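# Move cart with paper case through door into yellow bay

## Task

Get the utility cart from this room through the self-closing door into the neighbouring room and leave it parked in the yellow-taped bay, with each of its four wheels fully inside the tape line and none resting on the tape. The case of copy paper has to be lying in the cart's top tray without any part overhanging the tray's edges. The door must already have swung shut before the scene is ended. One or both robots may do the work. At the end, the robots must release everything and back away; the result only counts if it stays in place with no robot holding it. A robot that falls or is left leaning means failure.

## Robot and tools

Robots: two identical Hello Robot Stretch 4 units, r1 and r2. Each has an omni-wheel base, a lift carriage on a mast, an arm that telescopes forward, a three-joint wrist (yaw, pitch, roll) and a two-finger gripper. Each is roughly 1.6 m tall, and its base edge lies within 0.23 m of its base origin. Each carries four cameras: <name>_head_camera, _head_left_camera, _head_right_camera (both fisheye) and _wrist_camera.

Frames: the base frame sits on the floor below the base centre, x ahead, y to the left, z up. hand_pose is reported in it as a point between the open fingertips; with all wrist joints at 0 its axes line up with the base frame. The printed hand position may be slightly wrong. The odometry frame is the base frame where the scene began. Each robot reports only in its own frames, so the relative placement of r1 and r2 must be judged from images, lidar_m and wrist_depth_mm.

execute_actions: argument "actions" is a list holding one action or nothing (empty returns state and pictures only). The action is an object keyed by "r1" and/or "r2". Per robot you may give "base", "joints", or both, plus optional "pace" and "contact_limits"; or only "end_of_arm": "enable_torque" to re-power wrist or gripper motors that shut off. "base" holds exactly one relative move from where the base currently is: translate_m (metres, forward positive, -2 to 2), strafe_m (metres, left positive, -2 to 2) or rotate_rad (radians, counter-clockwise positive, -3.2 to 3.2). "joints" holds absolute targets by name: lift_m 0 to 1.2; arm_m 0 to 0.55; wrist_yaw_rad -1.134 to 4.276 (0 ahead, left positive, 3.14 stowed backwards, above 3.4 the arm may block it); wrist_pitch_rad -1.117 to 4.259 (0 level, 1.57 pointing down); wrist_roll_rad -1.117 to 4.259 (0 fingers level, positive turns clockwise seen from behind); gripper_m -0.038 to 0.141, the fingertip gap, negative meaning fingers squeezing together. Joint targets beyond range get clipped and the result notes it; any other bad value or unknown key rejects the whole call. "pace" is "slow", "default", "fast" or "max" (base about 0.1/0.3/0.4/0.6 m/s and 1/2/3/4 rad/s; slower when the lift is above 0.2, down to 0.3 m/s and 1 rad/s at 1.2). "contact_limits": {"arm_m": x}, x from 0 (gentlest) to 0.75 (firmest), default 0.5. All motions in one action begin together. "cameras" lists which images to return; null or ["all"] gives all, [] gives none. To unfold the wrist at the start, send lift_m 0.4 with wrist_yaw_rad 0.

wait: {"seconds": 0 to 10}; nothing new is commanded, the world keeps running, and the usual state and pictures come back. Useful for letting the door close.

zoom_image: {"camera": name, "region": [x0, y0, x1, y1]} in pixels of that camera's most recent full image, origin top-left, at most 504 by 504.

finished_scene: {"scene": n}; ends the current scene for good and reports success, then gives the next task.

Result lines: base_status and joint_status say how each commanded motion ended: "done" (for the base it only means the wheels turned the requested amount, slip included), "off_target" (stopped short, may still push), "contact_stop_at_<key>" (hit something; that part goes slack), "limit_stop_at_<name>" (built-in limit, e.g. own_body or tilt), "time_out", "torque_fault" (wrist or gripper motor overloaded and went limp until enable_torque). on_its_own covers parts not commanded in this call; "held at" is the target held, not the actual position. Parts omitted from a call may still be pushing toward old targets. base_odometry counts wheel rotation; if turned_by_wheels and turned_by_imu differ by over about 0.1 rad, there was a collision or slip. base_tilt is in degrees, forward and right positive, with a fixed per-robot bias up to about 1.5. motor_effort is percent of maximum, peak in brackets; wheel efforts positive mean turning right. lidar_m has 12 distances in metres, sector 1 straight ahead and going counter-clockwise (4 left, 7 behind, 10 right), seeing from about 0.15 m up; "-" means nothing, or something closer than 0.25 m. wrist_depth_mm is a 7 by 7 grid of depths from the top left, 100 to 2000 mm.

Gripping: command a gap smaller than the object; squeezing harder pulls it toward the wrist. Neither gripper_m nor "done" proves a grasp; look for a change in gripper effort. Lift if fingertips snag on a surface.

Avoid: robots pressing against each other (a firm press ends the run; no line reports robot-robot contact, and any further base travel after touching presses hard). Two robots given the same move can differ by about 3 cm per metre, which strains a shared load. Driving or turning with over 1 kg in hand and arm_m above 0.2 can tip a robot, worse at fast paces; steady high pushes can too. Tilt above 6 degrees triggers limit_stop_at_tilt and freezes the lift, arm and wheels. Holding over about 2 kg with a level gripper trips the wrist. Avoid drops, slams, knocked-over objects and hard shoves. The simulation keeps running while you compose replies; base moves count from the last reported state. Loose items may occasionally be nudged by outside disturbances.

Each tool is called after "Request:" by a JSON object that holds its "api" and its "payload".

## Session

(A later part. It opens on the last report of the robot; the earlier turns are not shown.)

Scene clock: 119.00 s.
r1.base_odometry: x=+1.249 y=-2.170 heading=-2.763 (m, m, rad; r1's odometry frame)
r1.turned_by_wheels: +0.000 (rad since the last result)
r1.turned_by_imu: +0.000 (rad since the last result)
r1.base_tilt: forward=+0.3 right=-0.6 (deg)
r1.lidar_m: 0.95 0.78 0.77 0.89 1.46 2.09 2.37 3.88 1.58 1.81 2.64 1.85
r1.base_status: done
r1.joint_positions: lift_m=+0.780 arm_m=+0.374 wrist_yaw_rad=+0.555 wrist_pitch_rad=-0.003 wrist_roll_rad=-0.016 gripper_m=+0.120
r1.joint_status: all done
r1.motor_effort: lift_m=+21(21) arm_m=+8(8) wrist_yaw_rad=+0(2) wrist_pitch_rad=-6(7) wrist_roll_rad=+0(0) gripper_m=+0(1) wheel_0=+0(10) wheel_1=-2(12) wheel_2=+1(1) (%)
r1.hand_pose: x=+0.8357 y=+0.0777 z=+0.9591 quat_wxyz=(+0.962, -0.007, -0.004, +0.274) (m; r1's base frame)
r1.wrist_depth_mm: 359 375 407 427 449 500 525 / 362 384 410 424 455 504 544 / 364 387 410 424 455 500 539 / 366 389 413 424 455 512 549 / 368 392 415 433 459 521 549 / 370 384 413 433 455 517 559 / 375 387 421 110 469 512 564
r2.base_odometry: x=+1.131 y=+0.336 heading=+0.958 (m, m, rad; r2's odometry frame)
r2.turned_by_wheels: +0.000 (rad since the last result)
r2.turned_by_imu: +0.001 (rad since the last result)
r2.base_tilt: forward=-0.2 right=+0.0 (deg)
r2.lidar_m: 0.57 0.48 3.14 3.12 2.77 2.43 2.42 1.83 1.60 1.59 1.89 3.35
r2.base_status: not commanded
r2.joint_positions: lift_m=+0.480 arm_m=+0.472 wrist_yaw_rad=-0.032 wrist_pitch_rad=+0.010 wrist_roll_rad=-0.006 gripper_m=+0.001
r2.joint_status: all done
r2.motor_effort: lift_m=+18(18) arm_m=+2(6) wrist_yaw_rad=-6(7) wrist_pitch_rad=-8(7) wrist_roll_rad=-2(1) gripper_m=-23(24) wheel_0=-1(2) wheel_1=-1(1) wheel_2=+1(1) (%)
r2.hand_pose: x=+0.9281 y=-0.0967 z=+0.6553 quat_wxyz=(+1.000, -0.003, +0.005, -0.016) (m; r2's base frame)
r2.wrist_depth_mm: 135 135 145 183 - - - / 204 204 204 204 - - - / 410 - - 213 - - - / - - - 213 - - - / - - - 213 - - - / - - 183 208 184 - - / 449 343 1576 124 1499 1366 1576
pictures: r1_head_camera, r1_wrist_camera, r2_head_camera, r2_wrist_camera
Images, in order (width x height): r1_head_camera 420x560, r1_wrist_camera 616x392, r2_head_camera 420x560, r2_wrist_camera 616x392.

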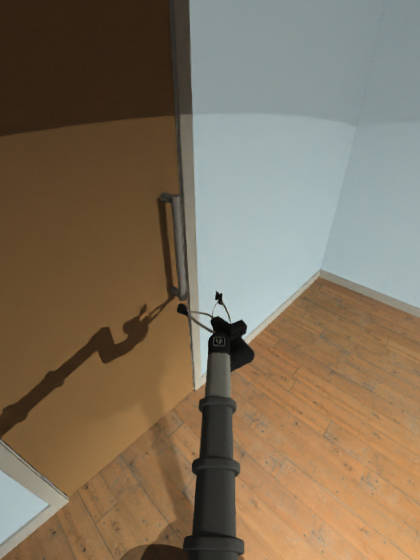

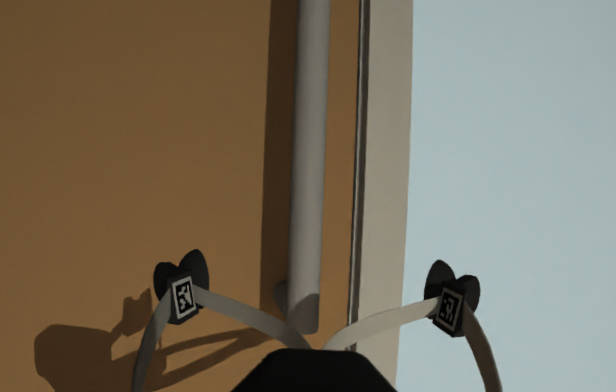

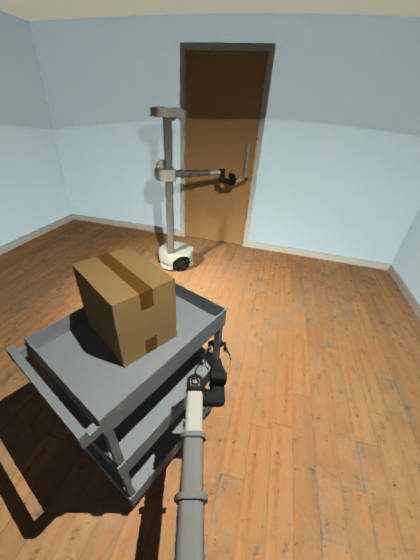

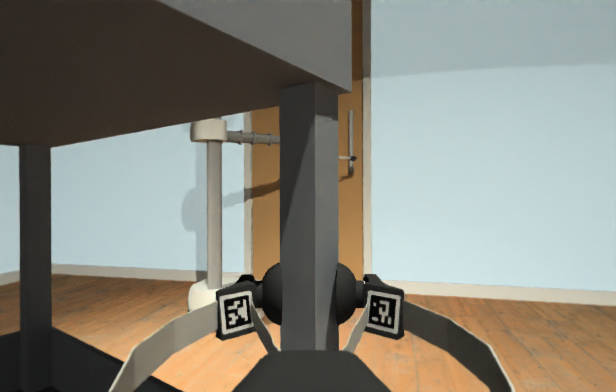

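Request:
{"api": "execute_actions", "payload": {"actions": []}}

Scene clock: 122.83 s.
r1.base_odometry: x=+1.249 y=-2.170 heading=-2.763 (m, m, rad; r1's odometry frame)
r1.turned_by_wheels: +0.000 (rad since the last result)
r1.turned_by_imu: -0.001 (rad since the last result)
r1.base_tilt: forward=+0.4 right=-0.7 (deg)
r1.lidar_m: 0.95 0.78 0.78 0.90 1.43 2.10 2.36 3.95 1.60 1.81 2.61 1.84
r1.base_status: done
r1.joint_positions: lift_m=+0.780 arm_m=+0.374 wrist_yaw_rad=+0.555 wrist_pitch_rad=-0.003 wrist_roll_rad=-0.016 gripper_m=+0.120
r1.joint_status: all done
r1.motor_effort: lift_m=+21(21) arm_m=+8(8) wrist_yaw_rad=+0(2) wrist_pitch_rad=-7(7) wrist_roll_rad=+0(0) gripper_m=+0(1) wheel_0=+0(10) wheel_1=-2(12) wheel_2=+1(1) (%)
r1.hand_pose: x=+0.8357 y=+0.0777 z=+0.9591 quat_wxyz=(+0.962, -0.007, -0.004, +0.274) (m; r1's base frame)
r1.wrist_depth_mm: 359 375 402 421 449 492 535 / 362 384 407 424 459 500 535 / 366 384 410 427 455 508 535 / 366 387 415 427 459 508 539 / 368 389 418 433 455 517 554 / 373 387 415 430 449 517 564 / 373 389 421 110 469 512 559
r2.base_odometry: x=+1.131 y=+0.336 heading=+0.958 (m, m, rad; r2's odometry frame)
r2.turned_by_wheels: +0.000 (rad since the last result)
r2.turned_by_imu: +0.001 (rad since the last result)
r2.base_tilt: forward=-0.2 right=+0.0 (deg)
r2.lidar_m: 0.58 0.47 3.11 3.12 2.77 2.43 2.43 1.85 1.59 1.60 1.89 3.34
r2.base_status: not commanded
r2.joint_positions: lift_m=+0.480 arm_m=+0.472 wrist_yaw_rad=-0.032 wrist_pitch_rad=+0.010 wrist_roll_rad=-0.006 gripper_m=+0.001
r2.joint_status: all done
r2.motor_effort: lift_m=+18(18) arm_m=+2(6) wrist_yaw_rad=-7(7) wrist_pitch_rad=-7(7) wrist_roll_rad=-1(1) gripper_m=-22(24) wheel_0=-1(2) wheel_1=-1(1) wheel_2=+1(1) (%)
r2.hand_pose: x=+0.9281 y=-0.0967 z=+0.6553 quat_wxyz=(+1.000, -0.003, +0.005, -0.016) (m; r2's base frame)
r2.wrist_depth_mm: 135 135 145 183 - - - / 204 203 204 204 - - - / 410 - - 213 - - - / - - - 213 - - - / - - - 213 - - - / - - 183 208 185 - - / 449 342 1576 124 1576 1397 1618
pictures: r1_head_camera, r1_head_left_camera, r1_head_right_camera, r1_wrist_camera, r2_head_camera, r2_head_left_camera, r2_head_right_camera, r2_wrist_camera
Images, in order (width x height): r1_head_camera 420x560, r1_head_left_camera 420x672, r1_head_right_camera 420x672, r1_wrist_camera 616x392, r2_head_camera 420x560, r2_head_left_camera 420x672, r2_head_right_camera 420x672, r2_wrist_camera 616x392.

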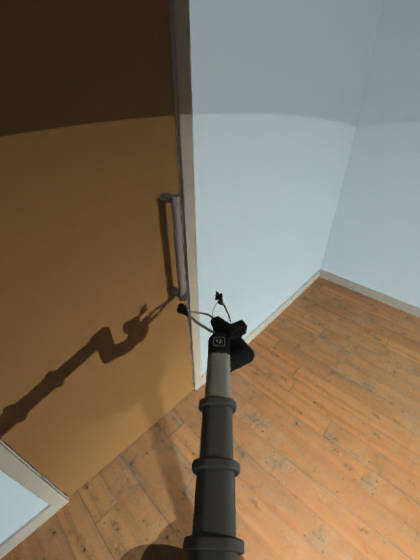

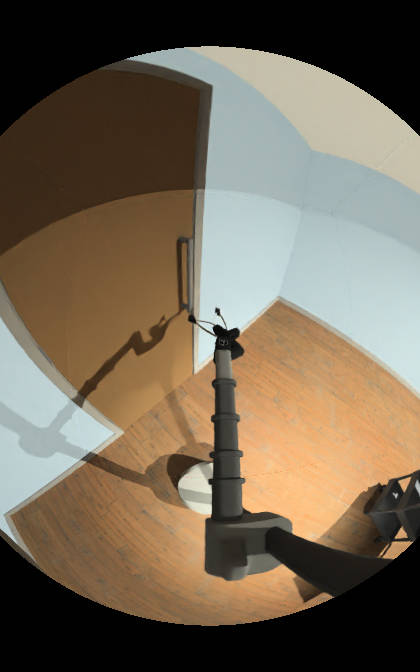

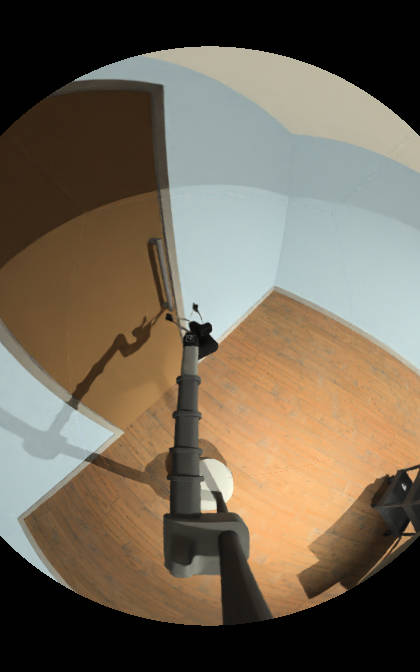

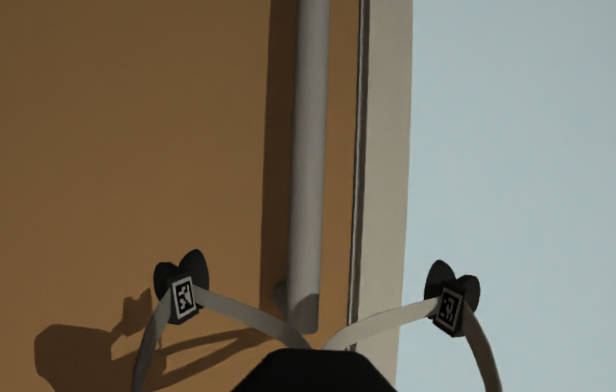

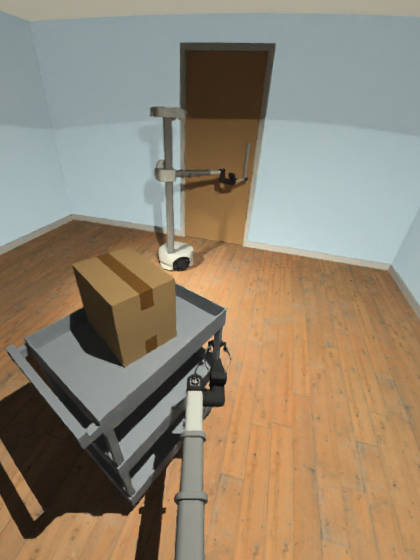

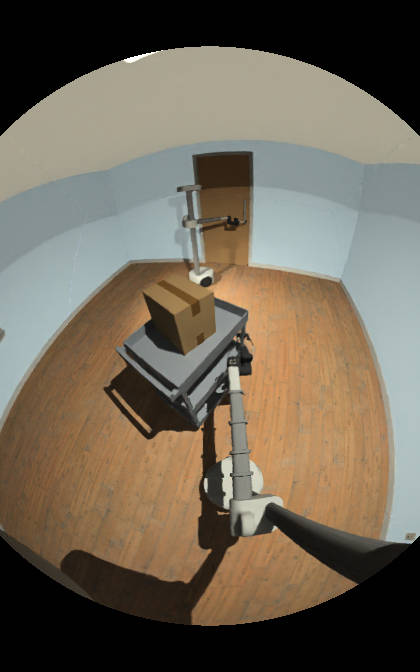

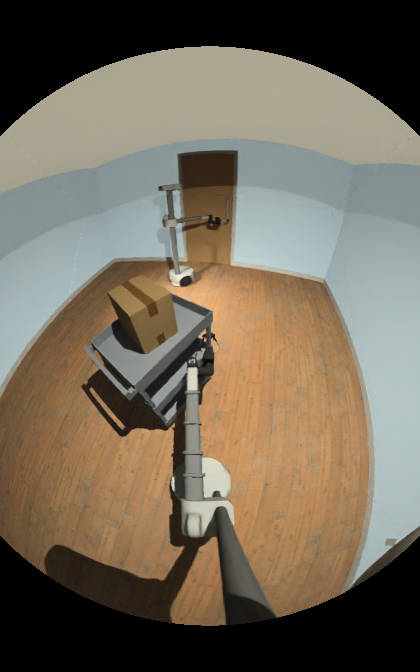

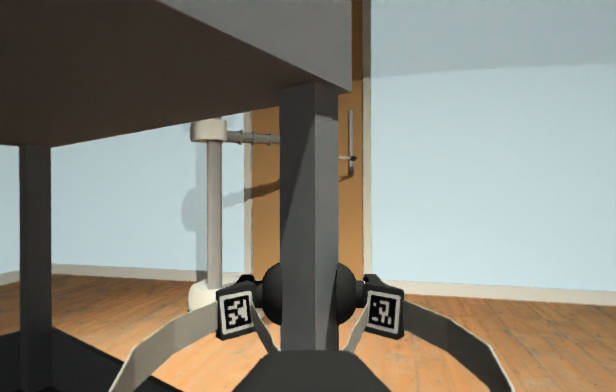

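Request:
{"api": "zoom_image", "payload": {"camera": "r2_head_camera", "region": [0, 300, 260, 560]}}

Request:
{"api": "zoom_image", "payload": {"camera": "r1_head_right_camera", "region": [320, 440, 420, 600]}}

Region (0, 300, 260, 560) of r2_head_camera's 420x560 image, scaled by 1.938, with more detail than that image has.

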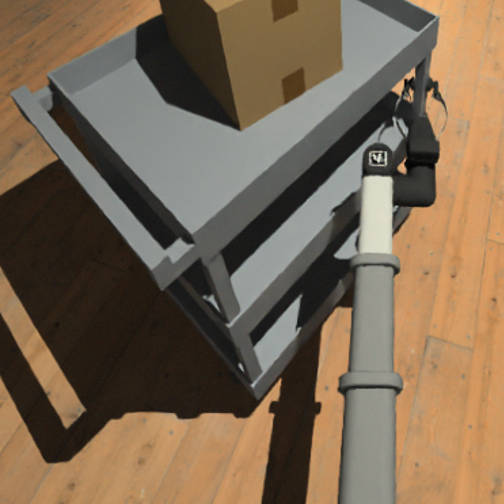

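Region (320, 440, 420, 600) of r1_head_right_camera's 420x672 image, scaled by 3.150, with more detail than that image has; it fills the left 315 columns of this view, and the rest is white.

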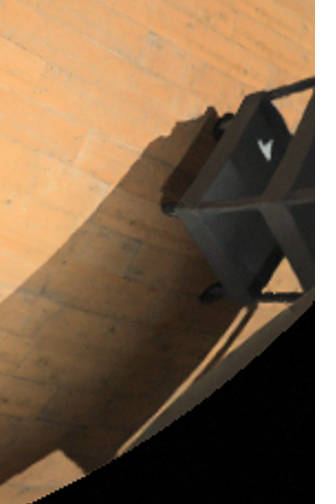

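Request:
{"api": "execute_actions", "payload": {"actions": [{"r1": {"base": {"strafe_m": 0.077}, "joints": {"arm_m": 0.5, "gripper_m": -0.012, "lift_m": 0.80}, "pace": "max"}, "r2": {"base": {"translate_m": 0.28}, "joints": {"gripper_m": -0.01}, "pace": "default"}}], "cameras": ["r1_wrist_camera", "r2_head_camera", "r2_wrist_camera"]}}

Scene clock: 142.23 s.
r1.base_odometry: x=+1.277 y=-2.242 heading=-2.762 (m, m, rad; r1's odometry frame)
r1.turned_by_wheels: +0.001 (rad since the last result)
r1.turned_by_imu: +0.000 (rad since the last result)
r1.base_tilt: forward=+0.4 right=-0.6 (deg)
r1.lidar_m: 0.86 0.73 0.72 0.83 1.32 2.04 2.33 3.80 1.46 1.63 2.69 1.70
r1.base_status: done
r1.joint_positions: lift_m=+0.800 arm_m=+0.499 wrist_yaw_rad=+0.561 wrist_pitch_rad=-0.003 wrist_roll_rad=-0.016 gripper_m=-0.011
r1.joint_status: all done
r1.on_its_own: wrist_yaw_rad is at rest, and its effort (-18) is outside its rest range (-13 to +13)
r1.motor_effort: lift_m=+21(24) arm_m=+7(7) wrist_yaw_rad=-18(24) wrist_pitch_rad=-7(8) wrist_roll_rad=+0(0) gripper_m=-25(26) wheel_0=+7(10) wheel_1=+2(12) wheel_2=+6(6) (%)
r1.hand_pose: x=+0.9604 y=+0.0795 z=+0.9791 quat_wxyz=(+0.961, -0.007, -0.004, +0.277) (m; r1's base frame)
r1.wrist_depth_mm: 233 243 259 200 291 327 345 / 234 246 260 201 291 325 345 / 236 248 263 200 294 327 349 / 237 251 265 200 298 332 353 / 238 253 266 202 297 334 357 / 240 251 183 202 185 334 359 / 241 249 270 110 303 315 364
r2.base_odometry: x=+1.292 y=+0.565 heading=+0.960 (m, m, rad; r2's odometry frame)
r2.turned_by_wheels: +0.002 (rad since the last result)
r2.turned_by_imu: -0.009 (rad since the last result)
r2.base_tilt: forward=-0.3 right=+0.0 (deg)
r2.lidar_m: 0.44 0.34 0.58 3.05 3.12 2.68 2.68 1.94 1.64 1.68 1.97 3.14
r2.base_status: done
r2.joint_positions: lift_m=+0.480 arm_m=+0.471 wrist_yaw_rad=-0.012 wrist_pitch_rad=+0.011 wrist_roll_rad=-0.006 gripper_m=-0.009
r2.joint_status: all done
r2.on_its_own: wrist_yaw_rad is at rest, and its effort (-66) is outside its rest range (-13 to +13)
r2.motor_effort: lift_m=+18(18) arm_m=+3(3) wrist_yaw_rad=-66(83) wrist_pitch_rad=-10(12) wrist_roll_rad=-3(1) gripper_m=-19(23) wheel_0=+11(12) wheel_1=+9(9) wheel_2=+8(29) (%)
r2.hand_pose: x=+0.9298 y=-0.0907 z=+0.6552 quat_wxyz=(+1.000, -0.003, +0.005, -0.006) (m; r2's base frame)
r2.wrist_depth_mm: 135 135 136 193 - - - / 203 203 203 205 - - - / - - - 208 - - - / - - - 207 - - - / - - - 208 - - - / - - 189 193 184 - - / 1576 1397 1464 150 1430 1464 1576
pictures: r1_wrist_camera, r2_head_camera, r2_wrist_camera
Images, in order (width x height): r1_wrist_camera 616x392, r2_head_camera 420x560, r2_wrist_camera 616x392.

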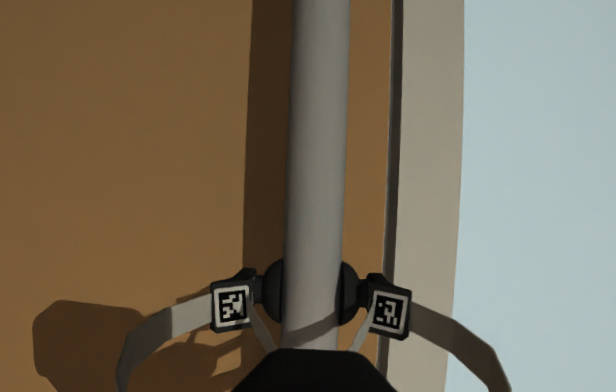

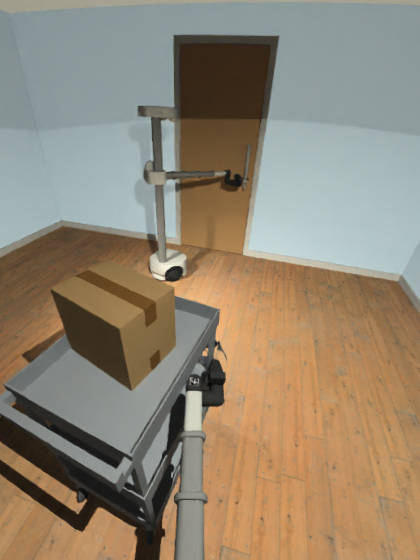

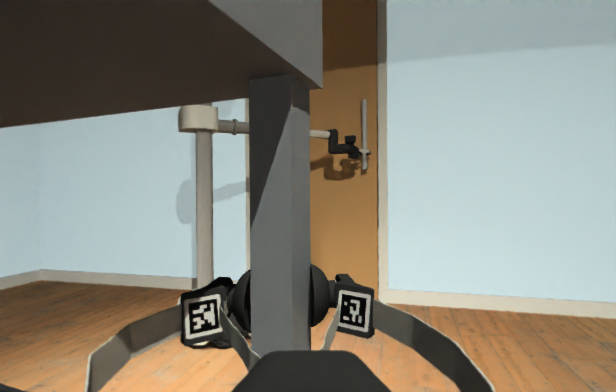

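Request:
{"api": "execute_actions", "payload": {"actions": [{"r1": {"base": {"strafe_m": -0.07}, "joints": {"arm_m": 0.35, "wrist_yaw_rad": 0.47}, "pace": "max"}, "r2": {"base": {"strafe_m": -0.012}, "joints": {"gripper_m": 0.075, "wrist_yaw_rad": 0.03}, "pace": "default"}}], "cameras": ["r1_wrist_camera", "r2_head_camera", "r2_wrist_camera"]}}

Scene clock: 157.33 s.
r1.base_odometry: x=+1.251 y=-2.177 heading=-2.761 (m, m, rad; r1's odometry frame)
r1.turned_by_wheels: +0.000 (rad since the last result)
r1.turned_by_imu: +0.018 (rad since the last result)
r1.base_tilt: forward=+0.3 right=-0.7 (deg)
r1.lidar_m: 0.89 0.75 0.78 0.86 1.47 2.11 2.39 4.00 1.40 1.55 2.63 1.74
r1.base_status: done
r1.joint_positions: lift_m=+0.800 arm_m=+0.351 wrist_yaw_rad=+0.470 wrist_pitch_rad=-0.003 wrist_roll_rad=-0.016 gripper_m=-0.012
r1.joint_status: all done
r1.motor_effort: lift_m=+21(21) arm_m=-8(14) wrist_yaw_rad=+0(62) wrist_pitch_rad=-7(8) wrist_roll_rad=+0(0) gripper_m=-12(30) wheel_0=+1(28) wheel_1=+2(6) wheel_2=+1(17) (%)
r1.hand_pose: x=+0.8191 y=+0.0527 z=+0.9791 quat_wxyz=(+0.972, -0.008, -0.004, +0.233) (m; r1's base frame)
r1.wrist_depth_mm: 324 342 364 377 466 530 574 / 324 343 366 382 477 535 585 / 329 345 370 382 473 539 580 / 332 347 375 392 473 544 597 / 334 351 373 327 496 549 609 / 334 351 183 201 188 554 615 / 338 349 382 110 484 559 621
r2.base_odometry: x=+1.302 y=+0.558 heading=+0.961 (m, m, rad; r2's odometry frame)
r2.turned_by_wheels: +0.001 (rad since the last result)
r2.turned_by_imu: +0.001 (rad since the last result)
r2.base_tilt: forward=-0.4 right=+0.1 (deg)
r2.lidar_m: 0.46 0.35 0.63 3.07 3.13 2.69 2.68 1.93 1.66 1.64 1.93 3.12
r2.base_status: done
r2.joint_positions: lift_m=+0.480 arm_m=+0.471 wrist_yaw_rad=+0.030 wrist_pitch_rad=+0.010 wrist_roll_rad=-0.006 gripper_m=+0.075
r2.joint_status: all done
r2.motor_effort: lift_m=+18(18) arm_m=+3(3) wrist_yaw_rad=+1(60) wrist_pitch_rad=-7(8) wrist_roll_rad=-1(2) gripper_m=-4(16) wheel_0=+3(16) wheel_1=+2(9) wheel_2=+1(7) (%)
r2.hand_pose: x=+0.9333 y=-0.0786 z=+0.6554 quat_wxyz=(+1.000, -0.003, +0.005, +0.015) (m; r2's base frame)
r2.wrist_depth_mm: 135 135 154 227 - - - / 203 204 204 226 - - - / - - 1708 - - - - / - - - - - - - / - - 1661 - - - - / - - 195 1983 194 - - / 1537 1499 1499 124 1576 1464 1537
pictures: r1_wrist_camera, r2_head_camera, r2_wrist_camera
Images, in order (width x height): r1_wrist_camera 616x392, r2_head_camera 420x560, r2_wrist_camera 616x392.

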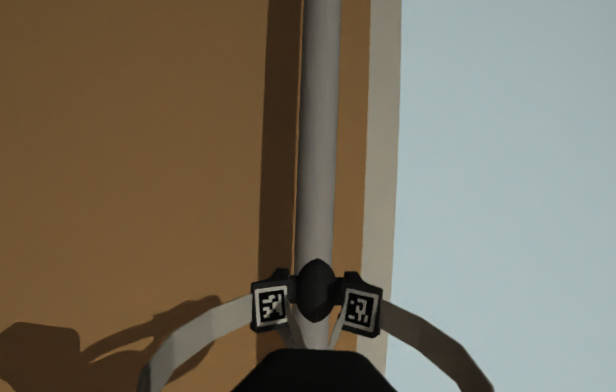

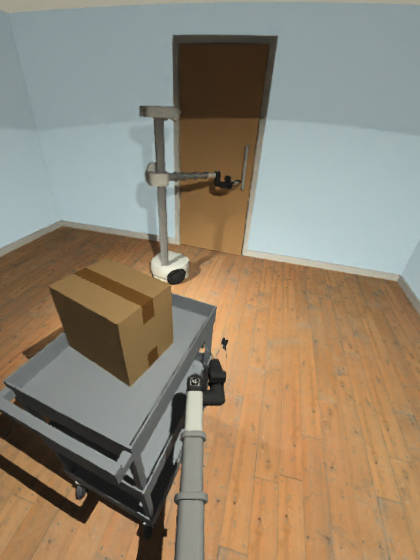

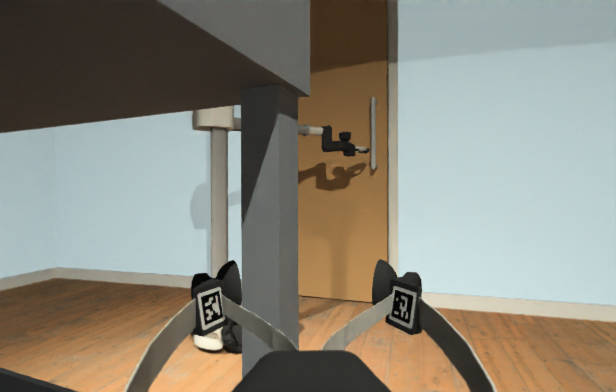

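Request:
{"api": "zoom_image", "payload": {"camera": "r2_head_camera", "region": [0, 280, 280, 560]}}

Region (0, 280, 280, 560) of r2_head_camera's 420x560 image, scaled by 1.800, with more detail than that image has.

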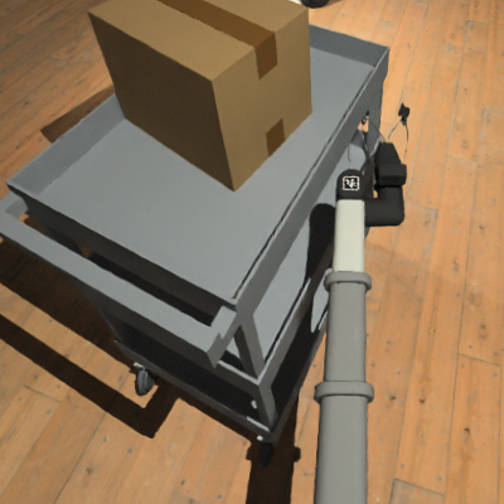

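Request:
{"api": "execute_actions", "payload": {"actions": [], "cameras": ["r1_wrist_camera", "r2_wrist_camera"]}}

Scene clock: 175.37 s.
r1.base_odometry: x=+1.251 y=-2.177 heading=-2.761 (m, m, rad; r1's odometry frame)
r1.turned_by_wheels: +0.000 (rad since the last result)
r1.turned_by_imu: -0.001 (rad since the last result)
r1.base_tilt: forward=+0.4 right=-0.7 (deg)
r1.lidar_m: 0.93 0.78 0.76 0.88 1.44 2.10 2.40 4.05 1.41 1.56 2.62 1.77
r1.base_status: done
r1.joint_positions: lift_m=+0.800 arm_m=+0.351 wrist_yaw_rad=+0.470 wrist_pitch_rad=-0.003 wrist_roll_rad=-0.016 gripper_m=-0.012
r1.joint_status: all done
r1.motor_effort: lift_m=+20(21) arm_m=-8(14) wrist_yaw_rad=+1(62) wrist_pitch_rad=-7(8) wrist_roll_rad=+0(0) gripper_m=-12(30) wheel_0=+0(28) wheel_1=+1(6) wheel_2=+1(17) (%)
r1.hand_pose: x=+0.8191 y=+0.0527 z=+0.9791 quat_wxyz=(+0.972, -0.008, -0.004, +0.233) (m; r1's base frame)
r1.wrist_depth_mm: 355 375 410 427 466 530 580 / 357 379 413 430 469 535 585 / 359 384 415 436 477 544 591 / 362 384 415 442 477 539 597 / 362 387 421 442 500 549 603 / 366 389 183 202 188 549 615 / 368 384 430 110 480 559 615
r2.base_odometry: x=+1.302 y=+0.558 heading=+0.961 (m, m, rad; r2's odometry frame)
r2.turned_by_wheels: +0.000 (rad since the last result)
r2.turned_by_imu: +0.001 (rad since the last result)
r2.base_tilt: forward=-0.3 right=+0.0 (deg)
r2.lidar_m: 0.46 0.35 0.60 3.07 3.10 2.68 2.69 1.92 1.65 1.66 1.95 3.13
r2.base_status: done
r2.joint_positions: lift_m=+0.480 arm_m=+0.471 wrist_yaw_rad=+0.030 wrist_pitch_rad=+0.010 wrist_roll_rad=-0.006 gripper_m=+0.075
r2.joint_status: all done
r2.motor_effort: lift_m=+18(18) arm_m=+3(3) wrist_yaw_rad=+0(60) wrist_pitch_rad=-7(8) wrist_roll_rad=-1(2) gripper_m=-3(16) wheel_0=+3(16) wheel_1=+2(9) wheel_2=+1(7) (%)
r2.hand_pose: x=+0.9333 y=-0.0786 z=+0.6554 quat_wxyz=(+1.000, -0.003, +0.005, +0.015) (m; r2's base frame)
r2.wrist_depth_mm: 135 135 153 227 - - - / 203 203 204 228 - - - / - - 1708 - - - - / - - - - - - - / - - 1661 - - - - / - - 195 1921 195 - - / 1576 1464 1464 124 1537 1430 1576
pictures: r1_wrist_camera, r2_wrist_camera
Images, in order (width x height): r1_wrist_camera 616x392, r2_wrist_camera 616x392.

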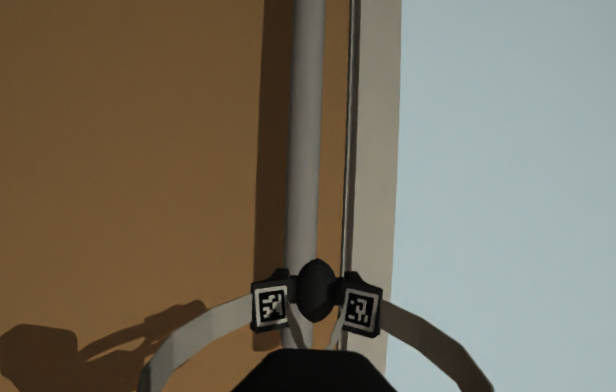

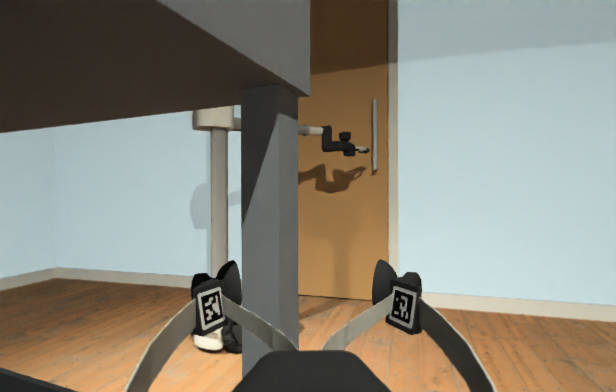

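Request:
{"api": "execute_actions", "payload": {"actions": [{"r1": {"base": {"strafe_m": 0.061}, "joints": {"arm_m": 0.447, "gripper_m": 0.092}, "pace": "default"}, "r2": {"base": {"rotate_rad": -0.09}, "joints": {"gripper_m": -0.033, "wrist_yaw_rad": 0.378, "arm_m": 0.48}, "pace": "max"}}], "cameras": ["r1_wrist_camera", "r2_head_camera", "r2_wrist_camera"]}}

Scene clock: 180.70 s.
r1.base_odometry: x=+1.274 y=-2.233 heading=-2.761 (m, m, rad; r1's odometry frame)
r1.turned_by_wheels: +0.000 (rad since the last result)
r1.turned_by_imu: -0.001 (rad since the last result)
r1.base_tilt: forward=+0.3 right=-0.6 (deg)
r1.lidar_m: 0.89 0.72 0.70 0.84 1.36 2.06 2.34 3.96 1.47 1.63 2.65 1.64
r1.base_status: done
r1.joint_positions: lift_m=+0.800 arm_m=+0.446 wrist_yaw_rad=+0.470 wrist_pitch_rad=-0.003 wrist_roll_rad=-0.016 gripper_m=+0.092
r1.joint_status: all done
r1.motor_effort: lift_m=+21(21) arm_m=+8(7) wrist_yaw_rad=+0(1) wrist_pitch_rad=-7(7) wrist_roll_rad=+0(1) gripper_m=-2(14) wheel_0=+1(7) wheel_1=+0(6) wheel_2=+0(1) (%)
r1.hand_pose: x=+0.9132 y=+0.0527 z=+0.9791 quat_wxyz=(+0.972, -0.008, -0.004, +0.233) (m; r1's base frame)
r1.wrist_depth_mm: 264 281 304 317 347 394 424 / 266 282 304 317 349 394 436 / 266 286 306 258 349 399 439 / 268 289 310 259 355 399 442 / 270 289 309 259 353 410 442 / 272 287 204 257 214 410 452 / 274 286 315 110 364 404 452
r2.base_odometry: x=+1.302 y=+0.558 heading=+0.872 (m, m, rad; r2's odometry frame)
r2.turned_by_wheels: -0.089 (rad since the last result)
r2.turned_by_imu: -0.085 (rad since the last result)
r2.base_tilt: forward=-0.1 right=+0.1 (deg)
r2.lidar_m: 0.54 0.36 0.50 3.08 3.28 2.71 2.69 2.06 1.65 1.65 1.86 2.97
r2.base_status: done
r2.joint_positions: lift_m=+0.480 arm_m=+0.480 wrist_yaw_rad=+0.385 wrist_pitch_rad=+0.010 wrist_roll_rad=-0.006 gripper_m=-0.032
r2.joint_status: all done
r2.on_its_own: wrist_yaw_rad is at rest, and its effort (-19) is outside its rest range (-13 to +13)
r2.motor_effort: lift_m=+18(18) arm_m=+2(5) wrist_yaw_rad=-19(21) wrist_pitch_rad=-7(8) wrist_roll_rad=-1(1) gripper_m=-19(21) wheel_0=+6(9) wheel_1=+2(8) wheel_2=+9(8) (%)
r2.hand_pose: x=+0.9506 y=+0.0274 z=+0.6553 quat_wxyz=(+0.981, -0.004, +0.005, +0.191) (m; r2's base frame)
r2.wrist_depth_mm: 135 135 136 160 - - 1983 / 203 204 204 177 - - - / 407 - - 177 - - 1983 / - - - 178 - - 1983 / - - - 178 - - - / - - 179 178 179 - 1983 / 445 384 1576 121 1537 1397 1537
pictures: r1_wrist_camera, r2_head_camera, r2_wrist_camera
Images, in order (width x height): r1_wrist_camera 616x392, r2_head_camera 420x560, r2_wrist_camera 616x392.

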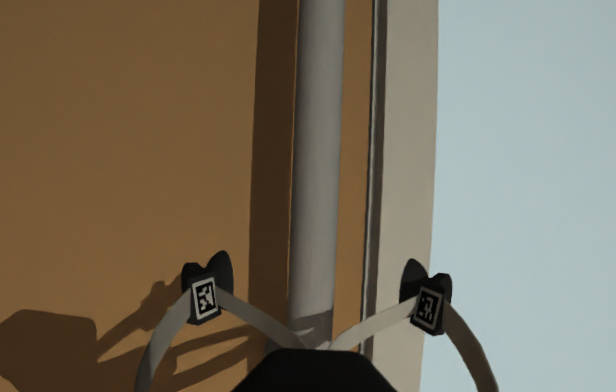

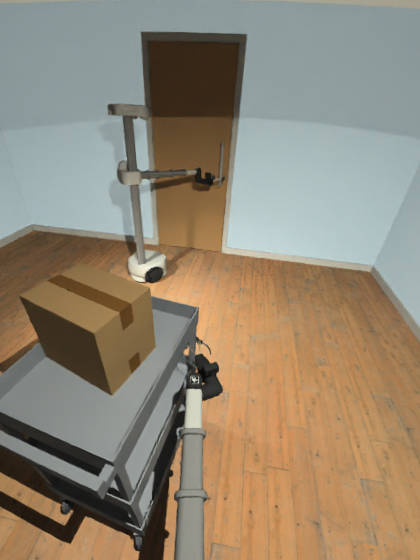

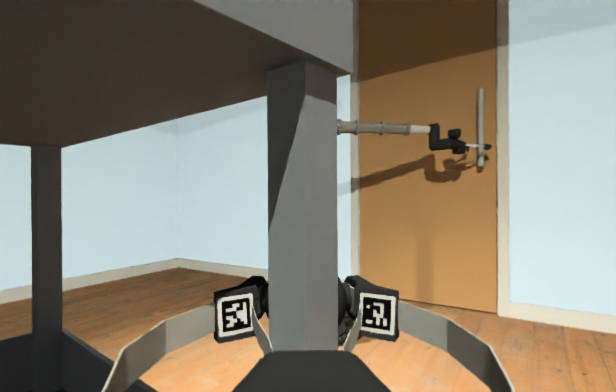

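Request:
{"api": "execute_actions", "payload": {"actions": [{"r1": {"base": {"strafe_m": 0.035}, "joints": {"arm_m": 0.513, "gripper_m": -0.03}, "pace": "max"}, "r2": {"base": {"translate_m": 0.19}, "joints": {"gripper_m": 0.03, "wrist_yaw_rad": 0.39}, "pace": "default"}}], "cameras": ["r1_wrist_camera", "r2_head_camera", "r2_wrist_camera"]}}

Scene clock: 189.43 s.
r1.base_odometry: x=+1.287 y=-2.266 heading=-2.761 (m, m, rad; r1's odometry frame)
r1.turned_by_wheels: +0.000 (rad since the last result)
r1.turned_by_imu: -0.002 (rad since the last result)
r1.base_tilt: forward=+0.4 right=-0.7 (deg)
r1.lidar_m: 0.83 0.68 0.70 0.80 1.37 2.01 2.34 3.91 1.33 1.45 2.69 1.55
r1.base_status: done
r1.joint_positions: lift_m=+0.800 arm_m=+0.512 wrist_yaw_rad=+0.469 wrist_pitch_rad=-0.004 wrist_roll_rad=-0.016 gripper_m=-0.029
r1.joint_status: all done
r1.motor_effort: lift_m=+21(21) arm_m=+4(9) wrist_yaw_rad=+3(6) wrist_pitch_rad=-7(7) wrist_roll_rad=+0(0) gripper_m=-19(23) wheel_0=-2(9) wheel_1=-1(10) wheel_2=+2(8) (%)
r1.hand_pose: x=+0.9801 y=+0.0524 z=+0.9791 quat_wxyz=(+0.973, -0.008, -0.004, +0.232) (m; r1's base frame)
r1.wrist_depth_mm: 195 207 222 163 259 306 332 / 196 208 224 163 266 306 336 / 196 210 225 163 270 309 340 / 199 212 228 164 272 314 345 / 200 213 229 166 273 317 345 / 200 214 182 167 185 322 349 / 202 210 231 110 279 291 351
r2.base_odometry: x=+1.424 y=+0.704 heading=+0.872 (m, m, rad; r2's odometry frame)
r2.turned_by_wheels: +0.000 (rad since the last result)
r2.turned_by_imu: +0.004 (rad since the last result)
r2.base_tilt: forward=-0.2 right=+0.0 (deg)
r2.lidar_m: 0.44 0.31 0.46 3.06 3.42 2.92 2.86 2.09 1.71 1.69 1.90 2.96
r2.base_status: done
r2.joint_positions: lift_m=+0.480 arm_m=+0.480 wrist_yaw_rad=+0.391 wrist_pitch_rad=+0.010 wrist_roll_rad=-0.006 gripper_m=+0.030
r2.joint_status: all done
r2.motor_effort: lift_m=+18(18) arm_m=+3(3) wrist_yaw_rad=-1(31) wrist_pitch_rad=-6(9) wrist_roll_rad=-2(2) gripper_m=-3(19) wheel_0=+1(18) wheel_1=+0(12) wheel_2=+0(5) (%)
r2.hand_pose: x=+0.9505 y=+0.0290 z=+0.6553 quat_wxyz=(+0.981, -0.004, +0.004, +0.194) (m; r2's base frame)
r2.wrist_depth_mm: 135 135 135 157 - 1983 1808 / 203 204 204 174 - 1983 1863 / 404 - - 175 - 1983 1808 / - - - 176 - - 1756 / - - - 175 - - 1808 / - - 190 171 191 1983 1863 / 418 1464 1499 127 1576 1464 1537
pictures: r1_wrist_camera, r2_head_camera, r2_wrist_camera
Images, in order (width x height): r1_wrist_camera 616x392, r2_head_camera 420x560, r2_wrist_camera 616x392.

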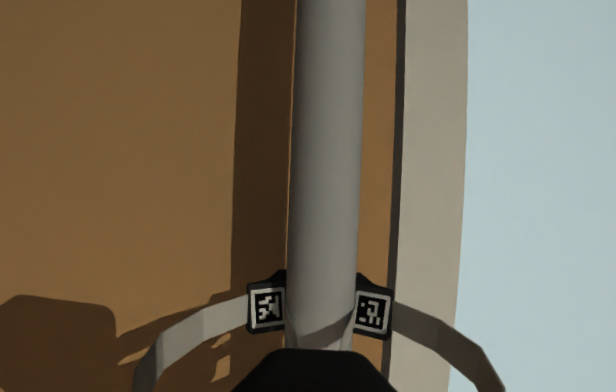

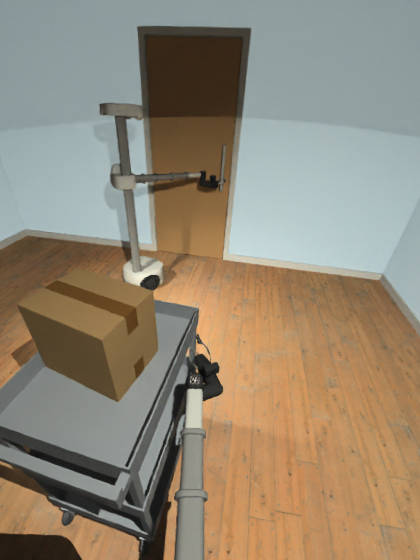

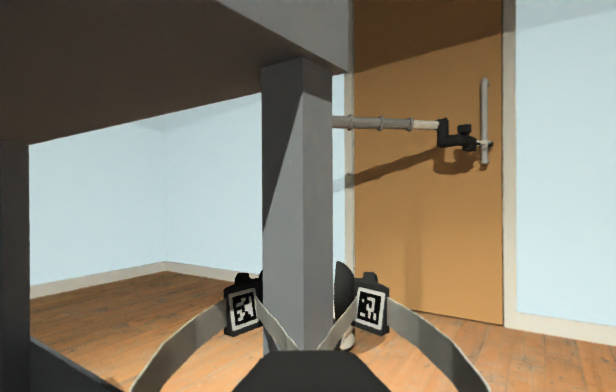

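Request:
{"api": "execute_actions", "payload": {"actions": [{"r1": {"base": {"strafe_m": -0.14}, "joints": {"arm_m": 0.21, "wrist_yaw_rad": 0.40}, "pace": "fast"}, "r2": {"base": {"translate_m": -0.23}, "joints": {"gripper_m": 0.09, "arm_m": 0.0, "lift_m": 0.53}, "pace": "fast"}}], "cameras": ["r1_wrist_camera", "r2_head_camera", "r2_wrist_camera"]}}

Scene clock: 203.10 s.
r1.base_odometry: x=+1.234 y=-2.136 heading=-2.762 (m, m, rad; r1's odometry frame)
r1.turned_by_wheels: -0.001 (rad since the last result)
r1.turned_by_imu: +0.001 (rad since the last result)
r1.base_tilt: forward=+0.3 right=-0.7 (deg)
r1.lidar_m: 0.59 0.61 0.70 0.92 1.57 2.13 2.42 4.12 1.25 1.50 2.57 1.78
r1.base_status: done
r1.joint_positions: lift_m=+0.800 arm_m=+0.212 wrist_yaw_rad=+0.389 wrist_pitch_rad=-0.003 wrist_roll_rad=-0.016 gripper_m=-0.029
r1.joint_status: all done
r1.on_its_own: wrist_yaw_rad is at rest, and its effort (+30) is outside its rest range (-13 to +13)
r1.motor_effort: lift_m=+21(21) arm_m=-9(14) wrist_yaw_rad=+30(41) wrist_pitch_rad=-7(7) wrist_roll_rad=+0(1) gripper_m=-19(24) wheel_0=-7(19) wheel_1=-2(9) wheel_2=-3(18) (%)
r1.hand_pose: x=+0.6825 y=+0.0286 z=+0.9791 quat_wxyz=(+0.981, -0.008, -0.003, +0.193) (m; r1's base frame)
r1.wrist_depth_mm: 240 239 239 167 236 759 866 / 241 241 241 167 237 768 866 / 244 242 240 166 238 768 891 / 245 246 242 165 239 778 904 / 245 246 245 165 241 809 904 / 248 246 182 165 181 820 917 / 248 247 246 110 245 768 946
r2.base_odometry: x=+1.276 y=+0.528 heading=+0.872 (m, m, rad; r2's odometry frame)
r2.turned_by_wheels: +0.000 (rad since the last result)
r2.turned_by_imu: -0.047 (rad since the last result)
r2.base_tilt: forward=-0.4 right=+0.0 (deg)
r2.lidar_m: 0.62 0.47 0.74 3.06 3.36 2.69 2.66 2.12 1.70 1.67 1.85 2.76
r2.base_status: done
r2.joint_positions: lift_m=+0.530 arm_m=+0.001 wrist_yaw_rad=+0.390 wrist_pitch_rad=+0.010 wrist_roll_rad=-0.005 gripper_m=+0.090
r2.joint_status: all done
r2.motor_effort: lift_m=+20(29) arm_m=-5(20) wrist_yaw_rad=+1(16) wrist_pitch_rad=-7(73) wrist_roll_rad=-3(6) gripper_m=-2(19) wheel_0=-1(14) wheel_1=+1(18) wheel_2=+0(19) (%)
r2.hand_pose: x=+0.4719 y=+0.0288 z=+0.7052 quat_wxyz=(+0.981, -0.004, +0.004, +0.194) (m; r2's base frame)
r2.wrist_depth_mm: - - 512 580 - - - / 289 345 508 591 - - - / 285 324 377 452 574 - - / 294 - - - - - - / - - - - - - - / 676 788 194 891 195 - - / 564 603 640 124 574 1464 1661
pictures: r1_wrist_camera, r2_head_camera, r2_wrist_camera
Images, in order (width x height): r1_wrist_camera 616x392, r2_head_camera 420x560, r2_wrist_camera 616x392.

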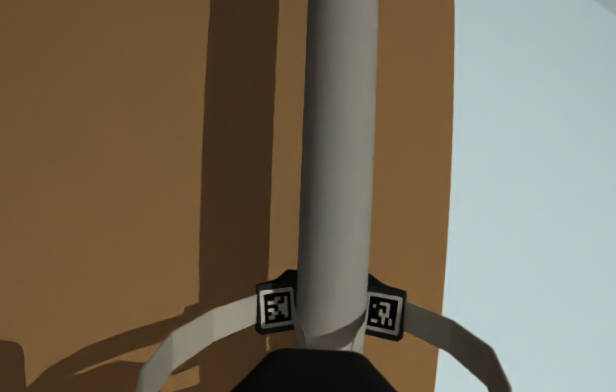

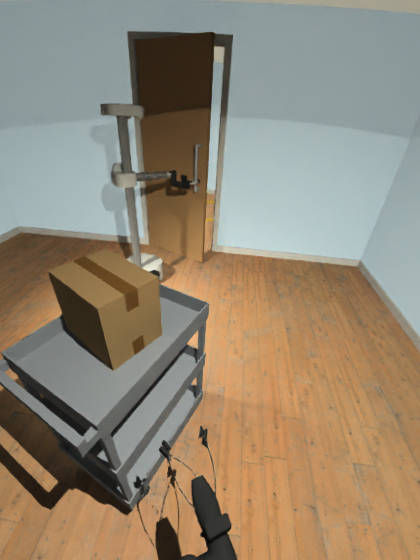

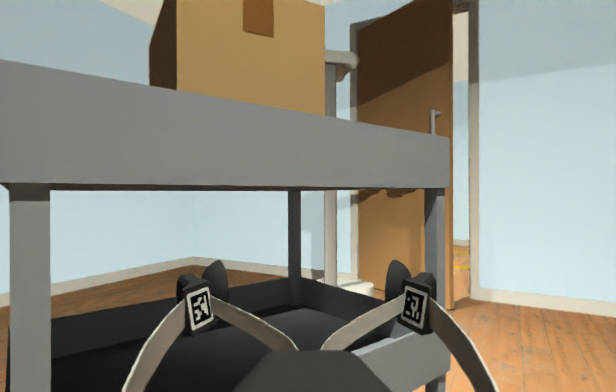

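Request:
{"api": "zoom_image", "payload": {"camera": "r2_head_camera", "region": [0, 260, 280, 540]}}

Request:
{"api": "zoom_image", "payload": {"camera": "r2_head_camera", "region": [170, 160, 270, 270]}}

Region (0, 260, 280, 540) of r2_head_camera's 420x560 image, scaled by 1.800, with more detail than that image has.

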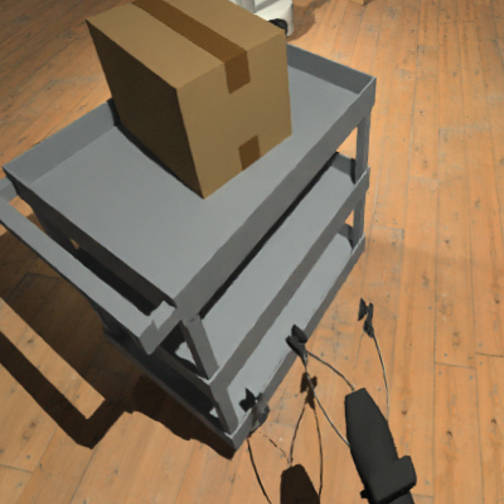

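Region (170, 160, 270, 270) of r2_head_camera's 420x560 image, scaled by 4.582, with more detail than that image has; it fills the left 458 columns of this view, and the rest is white.

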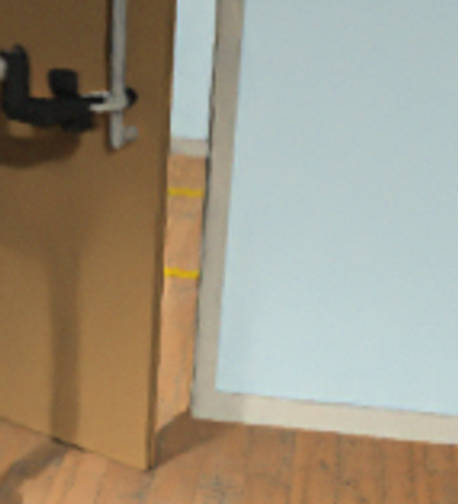

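Request:
{"api": "execute_actions", "payload": {"actions": [{"r1": {"base": {"strafe_m": -0.018}, "joints": {"arm_m": 0.005, "wrist_yaw_rad": 0.32}, "pace": "default"}, "r2": {"base": {"strafe_m": 0.047}, "joints": {"gripper_m": 0.095, "arm_m": 0.55, "lift_m": 0.42, "wrist_yaw_rad": 0.1}, "pace": "max"}}], "cameras": ["r1_wrist_camera", "r2_head_camera", "r2_wrist_camera"]}}

Scene clock: 235.20 s.
r1.base_odometry: x=+1.228 y=-2.119 heading=-2.763 (m, m, rad; r1's odometry frame)
r1.turned_by_wheels: -0.001 (rad since the last result)
r1.turned_by_imu: -0.002 (rad since the last result)
r1.base_tilt: forward=+0.3 right=-0.7 (deg)
r1.lidar_m: 0.40 0.48 0.61 0.94 1.54 2.13 2.44 4.14 1.26 1.47 2.58 1.85
r1.base_status: done
r1.joint_positions: lift_m=+0.800 arm_m=+0.006 wrist_yaw_rad=+0.310 wrist_pitch_rad=-0.003 wrist_roll_rad=-0.016 gripper_m=-0.029
r1.joint_status: all done
r1.on_its_own: wrist_yaw_rad is at rest, and its effort (+28) is outside its rest range (-13 to +13)
r1.motor_effort: lift_m=+21(21) arm_m=-8(14) wrist_yaw_rad=+28(33) wrist_pitch_rad=-8(8) wrist_roll_rad=+0(1) gripper_m=-20(21) wheel_0=-4(10) wheel_1=-1(10) wheel_2=-1(11) (%)
r1.hand_pose: x=+0.4788 y=+0.0049 z=+0.9790 quat_wxyz=(+0.988, -0.008, -0.003, +0.155) (m; r1's base frame)
r1.wrist_depth_mm: 285 270 257 168 230 1078 1255 / 287 271 255 167 230 1098 1281 / 286 271 259 167 232 1138 1366 / 289 273 259 167 236 1118 1366 / 289 273 260 167 236 1138 1397 / 291 277 181 166 180 1138 1397 / 293 277 262 110 236 233 1366
r2.base_odometry: x=+1.240 y=+0.558 heading=+0.873 (m, m, rad; r2's odometry frame)
r2.turned_by_wheels: +0.000 (rad since the last result)
r2.turned_by_imu: +0.001 (rad since the last result)
r2.base_tilt: forward=-0.3 right=+0.1 (deg)
r2.lidar_m: 0.57 0.42 0.87 3.01 3.30 2.70 2.64 2.21 1.75 1.72 1.88 2.89
r2.base_status: done
r2.joint_positions: lift_m=+0.420 arm_m=+0.546 wrist_yaw_rad=+0.100 wrist_pitch_rad=+0.010 wrist_roll_rad=-0.005 gripper_m=+0.095
r2.joint_status: all done
joint sent to its limit — the command would take r2.arm_m past its upper limit, so that joint was sent only as far as its limit.
r2.motor_effort: lift_m=+19(20) arm_m=+5(6) wrist_yaw_rad=-1(4) wrist_pitch_rad=-7(8) wrist_roll_rad=-2(3) gripper_m=+0(4) wheel_0=+1(12) wheel_1=+0(11) wheel_2=+0(1) (%)
r2.hand_pose: x=+1.0130 y=-0.0581 z=+0.5954 quat_wxyz=(+0.999, -0.003, +0.005, +0.050) (m; r2's base frame)
r2.wrist_depth_mm: 267 267 - 153 - - - / - - - 153 - - - / - - - 153 - - - / - - - 152 - - - / - - - 153 - - - / 399 - 195 153 189 - - / 351 276 1430 125 1430 1336 1397
pictures: r1_wrist_camera, r2_head_camera, r2_wrist_camera
Images, in order (width x height): r1_wrist_camera 616x392, r2_head_camera 420x560, r2_wrist_camera 616x392.

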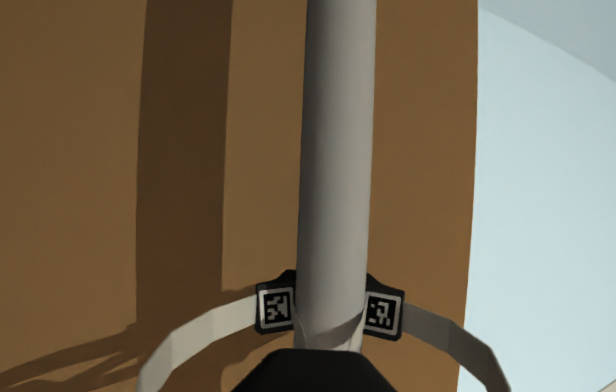

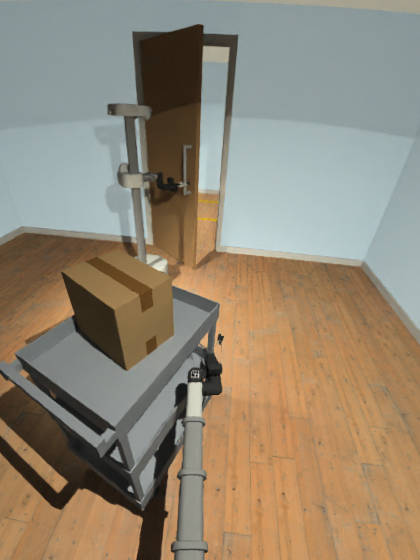

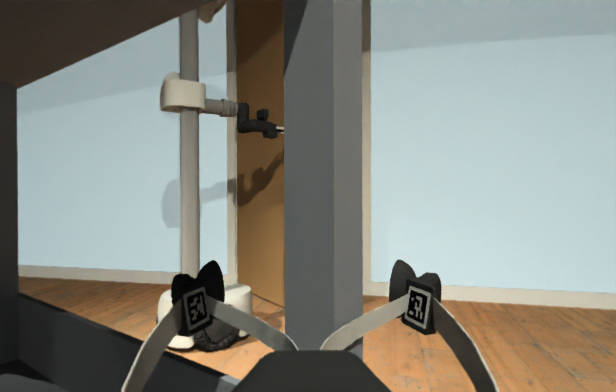

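Request:
{"api": "zoom_image", "payload": {"camera": "r2_head_camera", "region": [160, 170, 260, 280]}}

Region (160, 170, 260, 280) of r2_head_camera's 420x560 image, scaled by 4.582, with more detail than that image has; it fills the left 458 columns of this view, and the rest is white.

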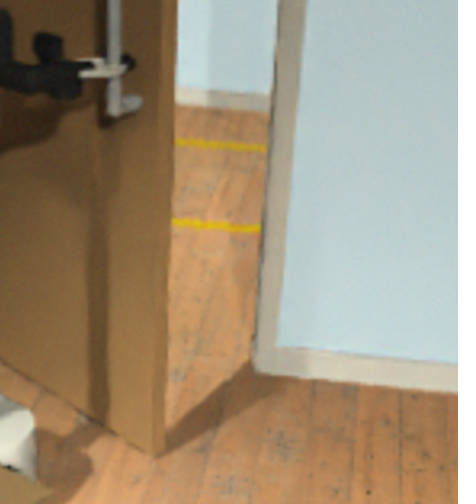

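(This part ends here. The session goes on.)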